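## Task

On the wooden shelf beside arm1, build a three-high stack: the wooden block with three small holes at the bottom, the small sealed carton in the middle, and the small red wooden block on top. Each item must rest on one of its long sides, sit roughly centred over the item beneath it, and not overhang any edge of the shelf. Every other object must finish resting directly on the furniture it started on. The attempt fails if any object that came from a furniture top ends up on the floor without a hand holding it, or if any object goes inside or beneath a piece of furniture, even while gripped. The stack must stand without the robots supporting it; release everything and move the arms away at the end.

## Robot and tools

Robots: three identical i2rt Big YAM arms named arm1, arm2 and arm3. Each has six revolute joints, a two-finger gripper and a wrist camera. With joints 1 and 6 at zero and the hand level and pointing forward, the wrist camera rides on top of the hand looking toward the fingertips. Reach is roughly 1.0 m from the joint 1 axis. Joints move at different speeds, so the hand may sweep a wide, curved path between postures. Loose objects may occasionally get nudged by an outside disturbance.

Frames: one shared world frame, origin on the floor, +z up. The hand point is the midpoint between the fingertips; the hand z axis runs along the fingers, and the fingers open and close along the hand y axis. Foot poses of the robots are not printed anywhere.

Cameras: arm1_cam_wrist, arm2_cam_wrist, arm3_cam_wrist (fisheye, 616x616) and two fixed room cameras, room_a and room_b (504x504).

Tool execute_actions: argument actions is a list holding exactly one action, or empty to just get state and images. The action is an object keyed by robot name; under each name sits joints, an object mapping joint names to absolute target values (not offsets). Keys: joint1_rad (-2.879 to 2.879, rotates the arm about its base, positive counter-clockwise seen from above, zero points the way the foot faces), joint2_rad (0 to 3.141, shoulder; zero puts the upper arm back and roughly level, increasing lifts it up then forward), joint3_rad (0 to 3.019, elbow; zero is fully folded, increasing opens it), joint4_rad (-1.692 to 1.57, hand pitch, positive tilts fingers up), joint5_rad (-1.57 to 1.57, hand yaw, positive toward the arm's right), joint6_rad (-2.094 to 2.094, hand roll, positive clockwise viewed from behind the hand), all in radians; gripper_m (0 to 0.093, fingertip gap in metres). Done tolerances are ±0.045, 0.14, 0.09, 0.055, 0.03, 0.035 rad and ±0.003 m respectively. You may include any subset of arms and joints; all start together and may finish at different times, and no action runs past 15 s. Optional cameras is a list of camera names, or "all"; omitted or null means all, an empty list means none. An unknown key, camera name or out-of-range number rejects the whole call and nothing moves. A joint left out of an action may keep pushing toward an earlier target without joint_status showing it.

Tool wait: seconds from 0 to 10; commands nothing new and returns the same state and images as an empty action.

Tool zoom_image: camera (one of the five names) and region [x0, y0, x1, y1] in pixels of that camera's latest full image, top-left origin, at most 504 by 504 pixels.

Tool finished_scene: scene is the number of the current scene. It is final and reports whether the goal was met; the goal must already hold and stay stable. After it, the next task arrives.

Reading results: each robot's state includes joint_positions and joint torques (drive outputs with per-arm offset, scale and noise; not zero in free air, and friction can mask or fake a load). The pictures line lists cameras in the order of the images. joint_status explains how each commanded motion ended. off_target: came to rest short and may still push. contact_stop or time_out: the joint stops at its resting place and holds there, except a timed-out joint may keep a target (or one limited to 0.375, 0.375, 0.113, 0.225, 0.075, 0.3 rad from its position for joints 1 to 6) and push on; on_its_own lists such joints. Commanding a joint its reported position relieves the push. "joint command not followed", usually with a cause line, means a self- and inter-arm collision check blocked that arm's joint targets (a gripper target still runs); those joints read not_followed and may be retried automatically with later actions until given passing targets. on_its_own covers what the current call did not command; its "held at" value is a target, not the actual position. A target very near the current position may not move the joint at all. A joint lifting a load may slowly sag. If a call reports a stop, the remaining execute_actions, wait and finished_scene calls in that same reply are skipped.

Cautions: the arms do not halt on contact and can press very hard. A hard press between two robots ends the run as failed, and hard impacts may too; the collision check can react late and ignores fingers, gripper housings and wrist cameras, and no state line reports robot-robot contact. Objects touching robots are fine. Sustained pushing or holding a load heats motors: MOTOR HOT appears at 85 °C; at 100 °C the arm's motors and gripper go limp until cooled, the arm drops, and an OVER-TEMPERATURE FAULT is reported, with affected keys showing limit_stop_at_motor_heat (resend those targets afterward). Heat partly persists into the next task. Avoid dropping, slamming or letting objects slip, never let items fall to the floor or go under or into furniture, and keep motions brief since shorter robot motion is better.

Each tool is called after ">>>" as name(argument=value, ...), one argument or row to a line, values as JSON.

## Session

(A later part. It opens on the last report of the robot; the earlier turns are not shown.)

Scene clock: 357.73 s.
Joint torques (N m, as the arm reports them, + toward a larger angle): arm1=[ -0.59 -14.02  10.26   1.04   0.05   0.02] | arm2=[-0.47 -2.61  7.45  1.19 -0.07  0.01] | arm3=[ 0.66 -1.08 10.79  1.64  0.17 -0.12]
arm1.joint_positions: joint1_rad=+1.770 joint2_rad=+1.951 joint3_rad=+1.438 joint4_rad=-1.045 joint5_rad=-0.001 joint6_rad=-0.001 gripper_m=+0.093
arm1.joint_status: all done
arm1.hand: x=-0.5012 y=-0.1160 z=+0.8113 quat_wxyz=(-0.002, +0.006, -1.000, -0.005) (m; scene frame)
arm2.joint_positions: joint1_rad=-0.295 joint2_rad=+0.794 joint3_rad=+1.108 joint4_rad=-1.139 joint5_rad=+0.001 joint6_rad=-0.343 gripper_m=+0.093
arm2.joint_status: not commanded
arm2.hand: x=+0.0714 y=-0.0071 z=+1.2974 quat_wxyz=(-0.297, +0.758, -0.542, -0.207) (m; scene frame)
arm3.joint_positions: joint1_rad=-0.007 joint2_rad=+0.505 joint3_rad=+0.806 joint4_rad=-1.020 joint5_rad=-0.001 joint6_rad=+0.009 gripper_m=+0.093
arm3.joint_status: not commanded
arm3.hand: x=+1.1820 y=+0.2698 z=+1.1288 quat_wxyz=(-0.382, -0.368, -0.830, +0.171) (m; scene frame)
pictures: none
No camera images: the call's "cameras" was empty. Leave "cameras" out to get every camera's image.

>>> execute_actions(
  actions=[
    {"arm1":{"joints":{"joint2_rad":2.0}}},
  ],
  cameras=["arm1_cam_wrist"],
)

Scene clock: 361.33 s.
Joint torques (N m, as the arm reports them, + toward a larger angle): arm1=[ -0.58 -14.68  10.07   0.98   0.05   0.01] | arm2=[-0.58 -2.99  7.3   1.08 -0.06  0.04] | arm3=[ 0.67 -1.13 10.79  1.63  0.17 -0.12]
arm1.joint_positions: joint1_rad=+1.770 joint2_rad=+1.978 joint3_rad=+1.438 joint4_rad=-1.045 joint5_rad=-0.001 joint6_rad=-0.001 gripper_m=+0.093
arm1.joint_status: all done
arm1.hand: x=-0.5044 y=-0.1159 z=+0.7970 quat_wxyz=(+0.012, +0.006, -1.000, -0.005) (m; scene frame)
arm2.joint_positions: joint1_rad=-0.295 joint2_rad=+0.794 joint3_rad=+1.108 joint4_rad=-1.139 joint5_rad=+0.001 joint6_rad=-0.343 gripper_m=+0.093
arm2.joint_status: not commanded
arm2.hand: x=+0.0714 y=-0.0071 z=+1.2974 quat_wxyz=(-0.297, +0.758, -0.542, -0.207) (m; scene frame)
arm3.joint_positions: joint1_rad=-0.007 joint2_rad=+0.505 joint3_rad=+0.806 joint4_rad=-1.020 joint5_rad=-0.001 joint6_rad=+0.009 gripper_m=+0.093
arm3.joint_status: not commanded
arm3.hand: x=+1.1820 y=+0.2698 z=+1.1288 quat_wxyz=(-0.382, -0.368, -0.830, +0.171) (m; scene frame)
pictures: arm1_cam_wrist
Images, in order (width x height): arm1_cam_wrist 616x616.

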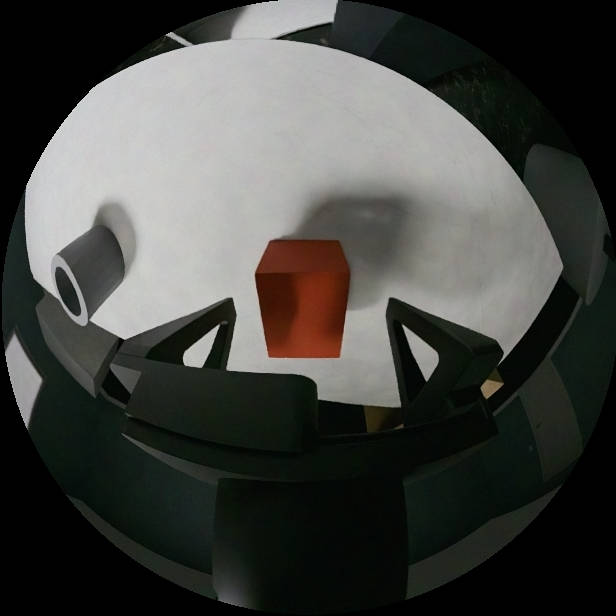

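>>> execute_actions(
  actions=[
    {"arm1":{"joints":{"joint2_rad":1.975,"gripper_m":0.02}}},
  ],
  cameras=[],
)

>>> execute_actions(
  actions=[
    {"arm1":{"joints":{"joint2_rad":1.88,"joint3_rad":1.57,"joint4_rad":-1.22}}},
  ],
  cameras=["arm1_cam_wrist"],
)

Scene clock: 366.87 s.
Joint torques (N m, as the arm reports them, + toward a larger angle): arm1=[ -0.58 -16.68  10.05   0.97   0.04   0.01] | arm2=[-0.57 -3.07  7.35  1.21 -0.09  0.03] | arm3=[ 0.65 -1.14 10.78  1.63  0.17 -0.12]
arm1.joint_positions: joint1_rad=+1.770 joint2_rad=+1.978 joint3_rad=+1.438 joint4_rad=-1.045 joint5_rad=-0.001 joint6_rad=+0.000 gripper_m=+0.044
arm1.joint_status: gripper_m off_target (ended at +0.044, target +0.020); the others done
arm1.hand: x=-0.5044 y=-0.1159 z=+0.7970 quat_wxyz=(+0.012, +0.006, -1.000, -0.004) (m; scene frame)
arm2.joint_positions: joint1_rad=-0.295 joint2_rad=+0.794 joint3_rad=+1.108 joint4_rad=-1.139 joint5_rad=+0.001 joint6_rad=-0.343 gripper_m=+0.093
arm2.joint_status: not commanded
arm2.hand: x=+0.0714 y=-0.0071 z=+1.2974 quat_wxyz=(-0.297, +0.758, -0.542, -0.207) (m; scene frame)
arm3.joint_positions: joint1_rad=-0.007 joint2_rad=+0.505 joint3_rad=+0.806 joint4_rad=-1.020 joint5_rad=-0.001 joint6_rad=+0.009 gripper_m=+0.093
arm3.joint_status: not commanded
arm3.hand: x=+1.1820 y=+0.2698 z=+1.1288 quat_wxyz=(-0.382, -0.368, -0.830, +0.171) (m; scene frame)
pictures: none
No camera images: the call's "cameras" was empty. Leave "cameras" out to get every camera's image.

Scene clock: 367.87 s.
Joint torques (N m, as the arm reports them, + toward a larger angle): arm1=[ -0.57 -14.32  12.99  -0.07   0.05   0.01] | arm2=[-0.65 -3.03  7.31  1.2  -0.04  0.05] | arm3=[ 0.67 -1.12 10.78  1.64  0.17 -0.12]
arm1.joint_positions: joint1_rad=+1.770 joint2_rad=+1.861 joint3_rad=+1.541 joint4_rad=-1.207 joint5_rad=-0.001 joint6_rad=+0.000 gripper_m=+0.044
arm1.joint_status: all done
arm1.hand: x=-0.4933 y=-0.1167 z=+0.8954 quat_wxyz=(-0.017, +0.006, -1.000, -0.005) (m; scene frame)
arm2.joint_positions: joint1_rad=-0.295 joint2_rad=+0.794 joint3_rad=+1.108 joint4_rad=-1.139 joint5_rad=+0.001 joint6_rad=-0.343 gripper_m=+0.093
arm2.joint_status: not commanded
arm2.hand: x=+0.0714 y=-0.0071 z=+1.2974 quat_wxyz=(-0.297, +0.758, -0.542, -0.207) (m; scene frame)
arm3.joint_positions: joint1_rad=-0.007 joint2_rad=+0.505 joint3_rad=+0.806 joint4_rad=-1.020 joint5_rad=-0.001 joint6_rad=+0.009 gripper_m=+0.093
arm3.joint_status: not commanded
arm3.hand: x=+1.1820 y=+0.2698 z=+1.1288 quat_wxyz=(-0.382, -0.368, -0.830, +0.171) (m; scene frame)
pictures: arm1_cam_wrist
Images, in order (width x height): arm1_cam_wrist 616x616.

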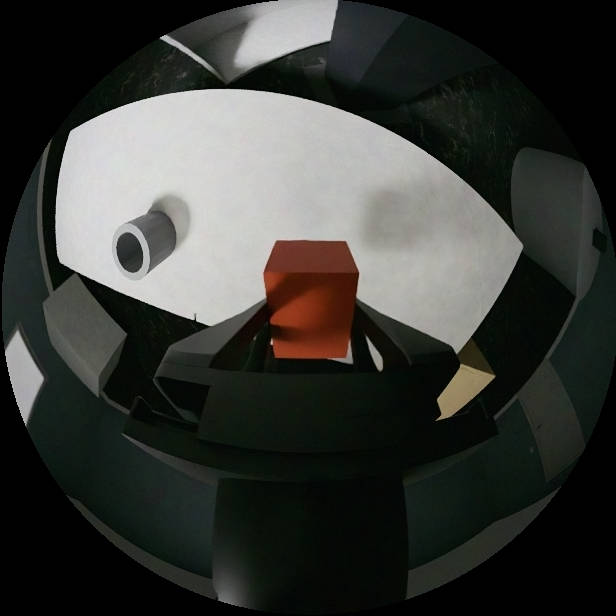

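>>> execute_actions(
  actions=[
    {"arm1":{"joints":{"joint1_rad":-0.62,"joint2_rad":2.0,"joint3_rad":1.75,"joint4_rad":-1.28}}},
  ],
  cameras=["arm1_cam_wrist"],
)

Scene clock: 379.53 s.
Joint torques (N m, as the arm reports them, + toward a larger angle): arm1=[ -0.05 -17.75  13.15  -0.15  -0.05   0.02] | arm2=[-0.85 -3.12  7.33  1.21 -0.08  0.03] | arm3=[ 0.68 -1.15 10.78  1.64  0.17 -0.12]
arm1.joint_positions: joint1_rad=-0.626 joint2_rad=+1.999 joint3_rad=+1.721 joint4_rad=-1.265 joint5_rad=+0.002 joint6_rad=+0.000 gripper_m=+0.044
arm1.joint_status: all done
arm1.hand: x=-1.5096 y=-0.5443 z=+0.8904 quat_wxyz=(+0.002, -0.929, -0.370, +0.016) (m; scene frame)
arm2.joint_positions: joint1_rad=-0.295 joint2_rad=+0.794 joint3_rad=+1.108 joint4_rad=-1.139 joint5_rad=+0.001 joint6_rad=-0.343 gripper_m=+0.093
arm2.joint_status: not commanded
arm2.hand: x=+0.0714 y=-0.0071 z=+1.2974 quat_wxyz=(-0.297, +0.758, -0.542, -0.207) (m; scene frame)
arm3.joint_positions: joint1_rad=-0.007 joint2_rad=+0.505 joint3_rad=+0.806 joint4_rad=-1.020 joint5_rad=-0.001 joint6_rad=+0.009 gripper_m=+0.093
arm3.joint_status: not commanded
arm3.hand: x=+1.1820 y=+0.2698 z=+1.1288 quat_wxyz=(-0.382, -0.368, -0.830, +0.171) (m; scene frame)
pictures: arm1_cam_wrist
Images, in order (width x height): arm1_cam_wrist 616x616.

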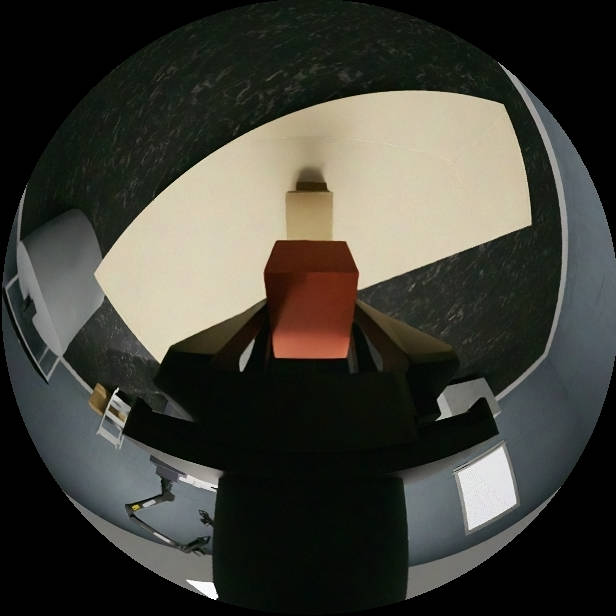

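>>> execute_actions(
  actions=[
    {"arm1":{"joints":{"joint2_rad":2.16,"joint3_rad":1.64,"joint4_rad":-1.025}}},
  ],
  cameras=["arm1_cam_wrist","room_a"],
)

>>> zoom_image(
  camera="room_a",
  region=[400, 240, 480, 320],
)

Scene clock: 388.43 s.
Joint torques (N m, as the arm reports them, + toward a larger angle): arm1=[  0.19 -19.5   11.1    0.98   0.     0.02] | arm2=[-0.79 -3.43  7.22  1.17 -0.06  0.03] | arm3=[ 0.7  -1.13 10.78  1.63  0.17 -0.12]
arm1.joint_positions: joint1_rad=-0.626 joint2_rad=+2.169 joint3_rad=+1.622 joint4_rad=-1.039 joint5_rad=+0.001 joint6_rad=+0.000 gripper_m=+0.044
arm1.joint_status: all done
arm1.hand: x=-1.5100 y=-0.5425 z=+0.7551 quat_wxyz=(+0.009, -0.929, -0.369, -0.004) (m; scene frame)
arm2.joint_positions: joint1_rad=-0.295 joint2_rad=+0.794 joint3_rad=+1.108 joint4_rad=-1.139 joint5_rad=+0.001 joint6_rad=-0.343 gripper_m=+0.093
arm2.joint_status: not commanded
arm2.hand: x=+0.0714 y=-0.0071 z=+1.2974 quat_wxyz=(-0.297, +0.758, -0.542, -0.207) (m; scene frame)
arm3.joint_positions: joint1_rad=-0.007 joint2_rad=+0.505 joint3_rad=+0.806 joint4_rad=-1.020 joint5_rad=-0.001 joint6_rad=+0.009 gripper_m=+0.093
arm3.joint_status: not commanded
arm3.hand: x=+1.1820 y=+0.2698 z=+1.1288 quat_wxyz=(-0.382, -0.368, -0.830, +0.171) (m; scene frame)
pictures: arm1_cam_wrist, room_a
Images, in order (width x height): arm1_cam_wrist 616x616, room_a 504x504.

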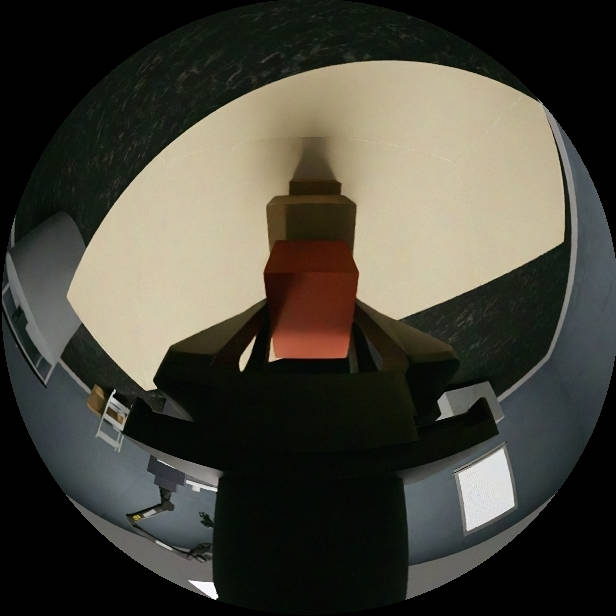

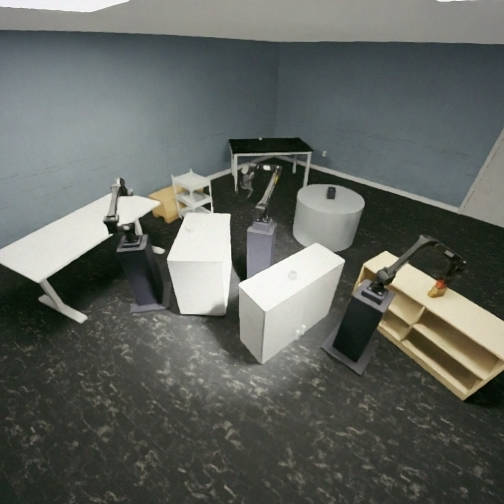

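Region (400, 240, 480, 320) of room_a's 504x504 image, scaled by 6.300, with more detail than that image has.

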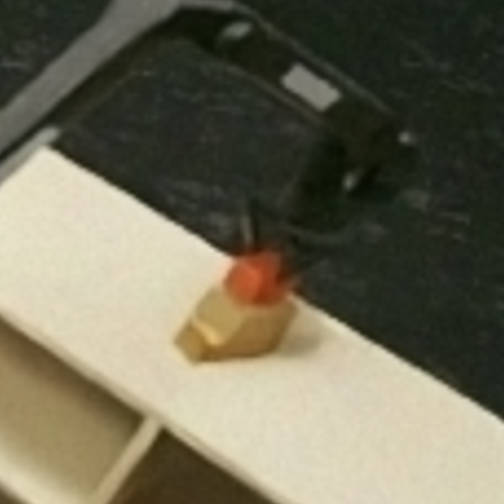

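>>> execute_actions(
  actions=[
    {"arm1":{"joints":{"joint2_rad":2.205,"joint4_rad":-0.985}}},
  ],
  cameras=["arm1_cam_wrist"],
)

Scene clock: 393.13 s.
Joint torques (N m, as the arm reports them, + toward a larger angle): arm1=[  0.24 -16.86  11.02   1.08   0.     0.02] | arm2=[-1.19 -3.07  7.39  1.19 -0.08  0.02] | arm3=[ 0.7  -1.14 10.78  1.63  0.17 -0.12]
arm1.joint_positions: joint1_rad=-0.626 joint2_rad=+2.180 joint3_rad=+1.622 joint4_rad=-1.000 joint5_rad=+0.001 joint6_rad=+0.000 gripper_m=+0.044
arm1.joint_status: all done
arm1.hand: x=-1.5156 y=-0.5477 z=+0.7485 quat_wxyz=(+0.004, -0.929, -0.370, +0.009) (m; scene frame)
arm2.joint_positions: joint1_rad=-0.295 joint2_rad=+0.794 joint3_rad=+1.108 joint4_rad=-1.139 joint5_rad=+0.001 joint6_rad=-0.343 gripper_m=+0.093
arm2.joint_status: not commanded
arm2.hand: x=+0.0714 y=-0.0071 z=+1.2974 quat_wxyz=(-0.297, +0.758, -0.542, -0.207) (m; scene frame)
arm3.joint_positions: joint1_rad=-0.007 joint2_rad=+0.505 joint3_rad=+0.806 joint4_rad=-1.020 joint5_rad=-0.001 joint6_rad=+0.009 gripper_m=+0.093
arm3.joint_status: not commanded
arm3.hand: x=+1.1820 y=+0.2698 z=+1.1288 quat_wxyz=(-0.382, -0.368, -0.830, +0.171) (m; scene frame)
pictures: arm1_cam_wrist
Images, in order (width x height): arm1_cam_wrist 616x616.

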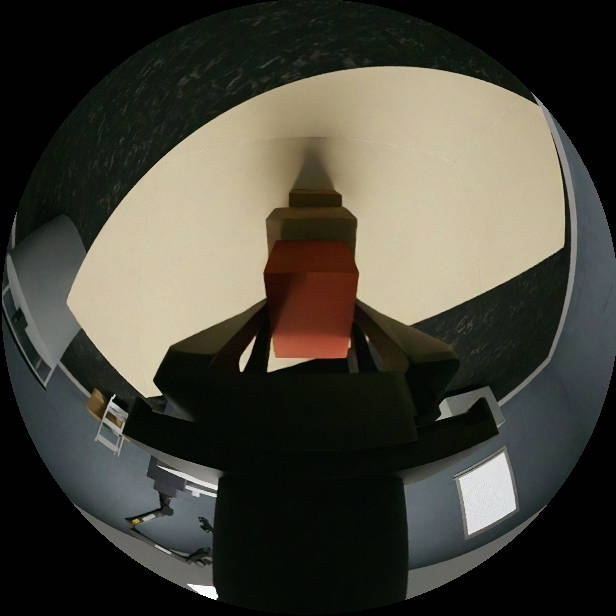

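>>> execute_actions(
  actions=[
    {"arm1":{"joints":{"joint2_rad":2.225}}},
  ],
  cameras=["arm1_cam_wrist"],
)

Scene clock: 396.03 s.
Joint torques (N m, as the arm reports them, + toward a larger angle): arm1=[  0.22 -15.81  11.02   1.03   0.05   0.01] | arm2=[-0.85 -2.81  7.41  1.05 -0.07  0.04] | arm3=[ 0.71 -1.1  10.78  1.64  0.17 -0.12]
arm1.joint_positions: joint1_rad=-0.626 joint2_rad=+2.187 joint3_rad=+1.622 joint4_rad=-0.999 joint5_rad=-0.001 joint6_rad=+0.000 gripper_m=+0.044
arm1.joint_status: all done
arm1.hand: x=-1.5147 y=-0.5471 z=+0.7444 quat_wxyz=(+0.004, -0.929, -0.370, +0.006) (m; scene frame)
arm2.joint_positions: joint1_rad=-0.295 joint2_rad=+0.794 joint3_rad=+1.108 joint4_rad=-1.139 joint5_rad=+0.001 joint6_rad=-0.343 gripper_m=+0.093
arm2.joint_status: not commanded
arm2.hand: x=+0.0714 y=-0.0071 z=+1.2974 quat_wxyz=(-0.297, +0.758, -0.542, -0.207) (m; scene frame)
arm3.joint_positions: joint1_rad=-0.007 joint2_rad=+0.505 joint3_rad=+0.806 joint4_rad=-1.020 joint5_rad=-0.001 joint6_rad=+0.009 gripper_m=+0.093
arm3.joint_status: not commanded
arm3.hand: x=+1.1820 y=+0.2698 z=+1.1288 quat_wxyz=(-0.382, -0.368, -0.830, +0.171) (m; scene frame)
pictures: arm1_cam_wrist
Images, in order (width x height): arm1_cam_wrist 616x616.

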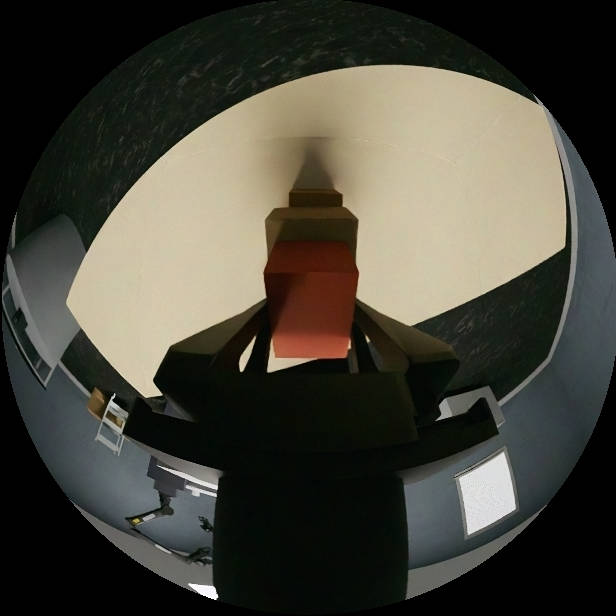

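Likely in contact (or within 1–2 mm). Release.

>>> execute_actions(
  actions=[
    {"arm1":{"joints":{"joint2_rad":2.185,"gripper_m":0.093}}},
  ],
  cameras=[],
)

>>> execute_actions(
  actions=[
    {"arm1":{"joints":{"joint2_rad":1.8,"joint4_rad":-1.3}}},
  ],
  cameras=["arm1_cam_wrist","room_a","room_b"],
)

>>> zoom_image(
  camera="arm1_cam_wrist",
  region=[250, 150, 370, 270],
)

>>> zoom_image(
  camera="room_a",
  region=[410, 260, 470, 320],
)

Scene clock: 404.07 s.
Joint torques (N m, as the arm reports them, + toward a larger angle): arm1=[  0.22 -18.94  11.05   1.01   0.05   0.02] | arm2=[-0.72 -3.1   7.28  1.12 -0.1   0.01] | arm3=[ 0.63 -1.13 10.78  1.64  0.17 -0.12]
arm1.joint_positions: joint1_rad=-0.626 joint2_rad=+2.186 joint3_rad=+1.622 joint4_rad=-0.999 joint5_rad=-0.001 joint6_rad=+0.000 gripper_m=+0.093
arm1.joint_status: all done
arm1.hand: x=-1.5149 y=-0.5473 z=+0.7451 quat_wxyz=(+0.004, -0.929, -0.370, +0.007) (m; scene frame)
arm2.joint_positions: joint1_rad=-0.295 joint2_rad=+0.794 joint3_rad=+1.108 joint4_rad=-1.139 joint5_rad=+0.001 joint6_rad=-0.343 gripper_m=+0.093
arm2.joint_status: not commanded
arm2.hand: x=+0.0714 y=-0.0071 z=+1.2974 quat_wxyz=(-0.297, +0.758, -0.542, -0.207) (m; scene frame)
arm3.joint_positions: joint1_rad=-0.007 joint2_rad=+0.505 joint3_rad=+0.806 joint4_rad=-1.020 joint5_rad=-0.001 joint6_rad=+0.009 gripper_m=+0.093
arm3.joint_status: not commanded
arm3.hand: x=+1.1820 y=+0.2698 z=+1.1288 quat_wxyz=(-0.382, -0.368, -0.830, +0.171) (m; scene frame)
pictures: none
No camera images: the call's "cameras" was empty. Leave "cameras" out to get every camera's image.

Scene clock: 405.53 s.
Joint torques (N m, as the arm reports them, + toward a larger angle): arm1=[  0.29 -14.53  12.04   0.09   0.05   0.01] | arm2=[-0.97 -3.21  7.22  1.15 -0.07  0.03] | arm3=[ 0.65 -1.12 10.79  1.64  0.17 -0.12]
arm1.joint_positions: joint1_rad=-0.626 joint2_rad=+1.789 joint3_rad=+1.629 joint4_rad=-1.286 joint5_rad=-0.001 joint6_rad=+0.000 gripper_m=+0.093
arm1.joint_status: all done
arm1.hand: x=-1.4815 y=-0.5200 z=+0.9755 quat_wxyz=(-0.018, -0.927, -0.369, +0.061) (m; scene frame)
arm2.joint_positions: joint1_rad=-0.295 joint2_rad=+0.794 joint3_rad=+1.108 joint4_rad=-1.139 joint5_rad=+0.001 joint6_rad=-0.343 gripper_m=+0.093
arm2.joint_status: not commanded
arm2.hand: x=+0.0714 y=-0.0071 z=+1.2974 quat_wxyz=(-0.297, +0.758, -0.542, -0.207) (m; scene frame)
arm3.joint_positions: joint1_rad=-0.007 joint2_rad=+0.505 joint3_rad=+0.806 joint4_rad=-1.020 joint5_rad=-0.001 joint6_rad=+0.009 gripper_m=+0.093
arm3.joint_status: not commanded
arm3.hand: x=+1.1820 y=+0.2698 z=+1.1288 quat_wxyz=(-0.382, -0.368, -0.830, +0.171) (m; scene frame)
pictures: arm1_cam_wrist, room_a, room_b
Images, in order (width x height): arm1_cam_wrist 616x616, room_a 504x504, room_b 504x504.

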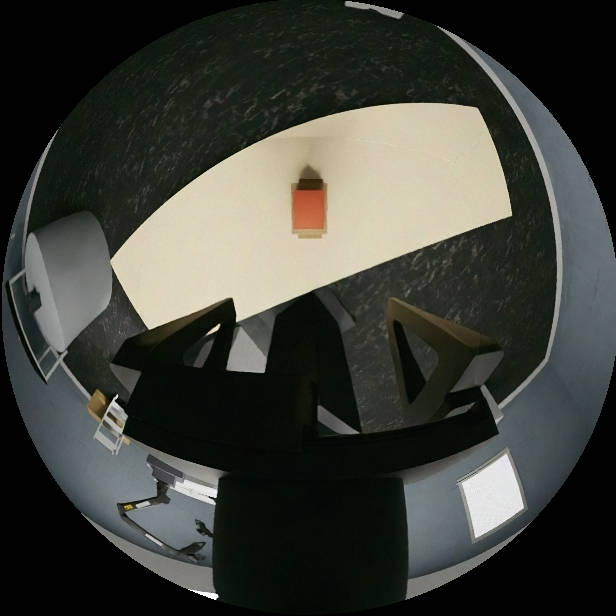

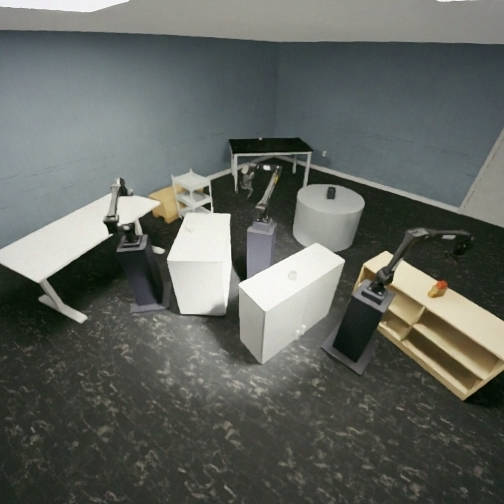

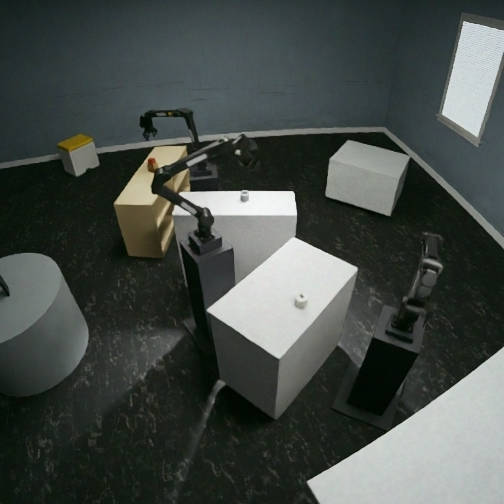

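Region (250, 150, 370, 270) of arm1_cam_wrist's 616x616 image, scaled by 4.200, with more detail than that image has.

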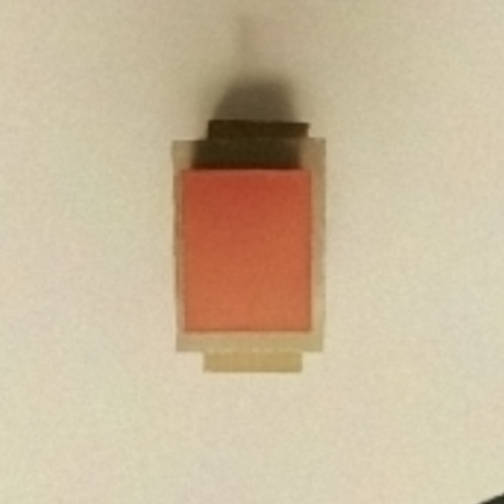

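Region (410, 260, 470, 320) of room_a's 504x504 image, scaled by 8.400, with more detail than that image has.

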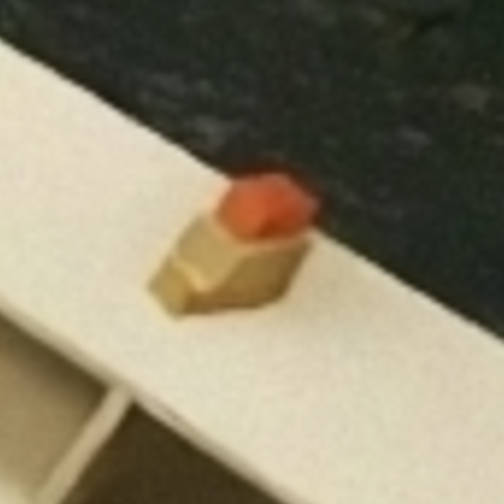

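Well centred; move a bit more clear and finish.

>>> execute_actions(
  actions=[
    {"arm1":{"joints":{"joint2_rad":1.3}}},
  ],
  cameras=["room_a"],
)

>>> finished_scene(
  scene=2,
)

Scene clock: 411.93 s.
Joint torques (N m, as the arm reports them, + toward a larger angle): arm1=[ 0.43 -8.13 12.07  1.    0.04  0.01] | arm2=[-0.69 -3.36  7.34  1.08 -0.08  0.05] | arm3=[ 0.7  -1.12 10.78  1.64  0.17 -0.12]
arm1.joint_positions: joint1_rad=-0.626 joint2_rad=+1.302 joint3_rad=+1.633 joint4_rad=-1.286 joint5_rad=-0.001 joint6_rad=+0.000 gripper_m=+0.093
arm1.joint_status: all done
arm1.hand: x=-1.4149 y=-0.4618 z=+1.2312 quat_wxyz=(-0.107, -0.885, -0.354, +0.284) (m; scene frame)
arm2.joint_positions: joint1_rad=-0.295 joint2_rad=+0.794 joint3_rad=+1.108 joint4_rad=-1.139 joint5_rad=+0.001 joint6_rad=-0.343 gripper_m=+0.093
arm2.joint_status: not commanded
arm2.hand: x=+0.0714 y=-0.0071 z=+1.2974 quat_wxyz=(-0.297, +0.758, -0.542, -0.207) (m; scene frame)
arm3.joint_positions: joint1_rad=-0.007 joint2_rad=+0.505 joint3_rad=+0.806 joint4_rad=-1.020 joint5_rad=-0.001 joint6_rad=+0.009 gripper_m=+0.093
arm3.joint_status: not commanded
arm3.hand: x=+1.1820 y=+0.2698 z=+1.1288 quat_wxyz=(-0.382, -0.368, -0.830, +0.171) (m; scene frame)
pictures: room_a
Images, in order (width x height): room_a 504x504.

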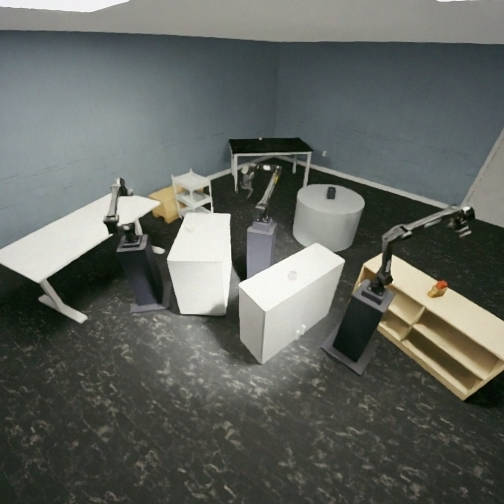

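The scene is finished: the task was done.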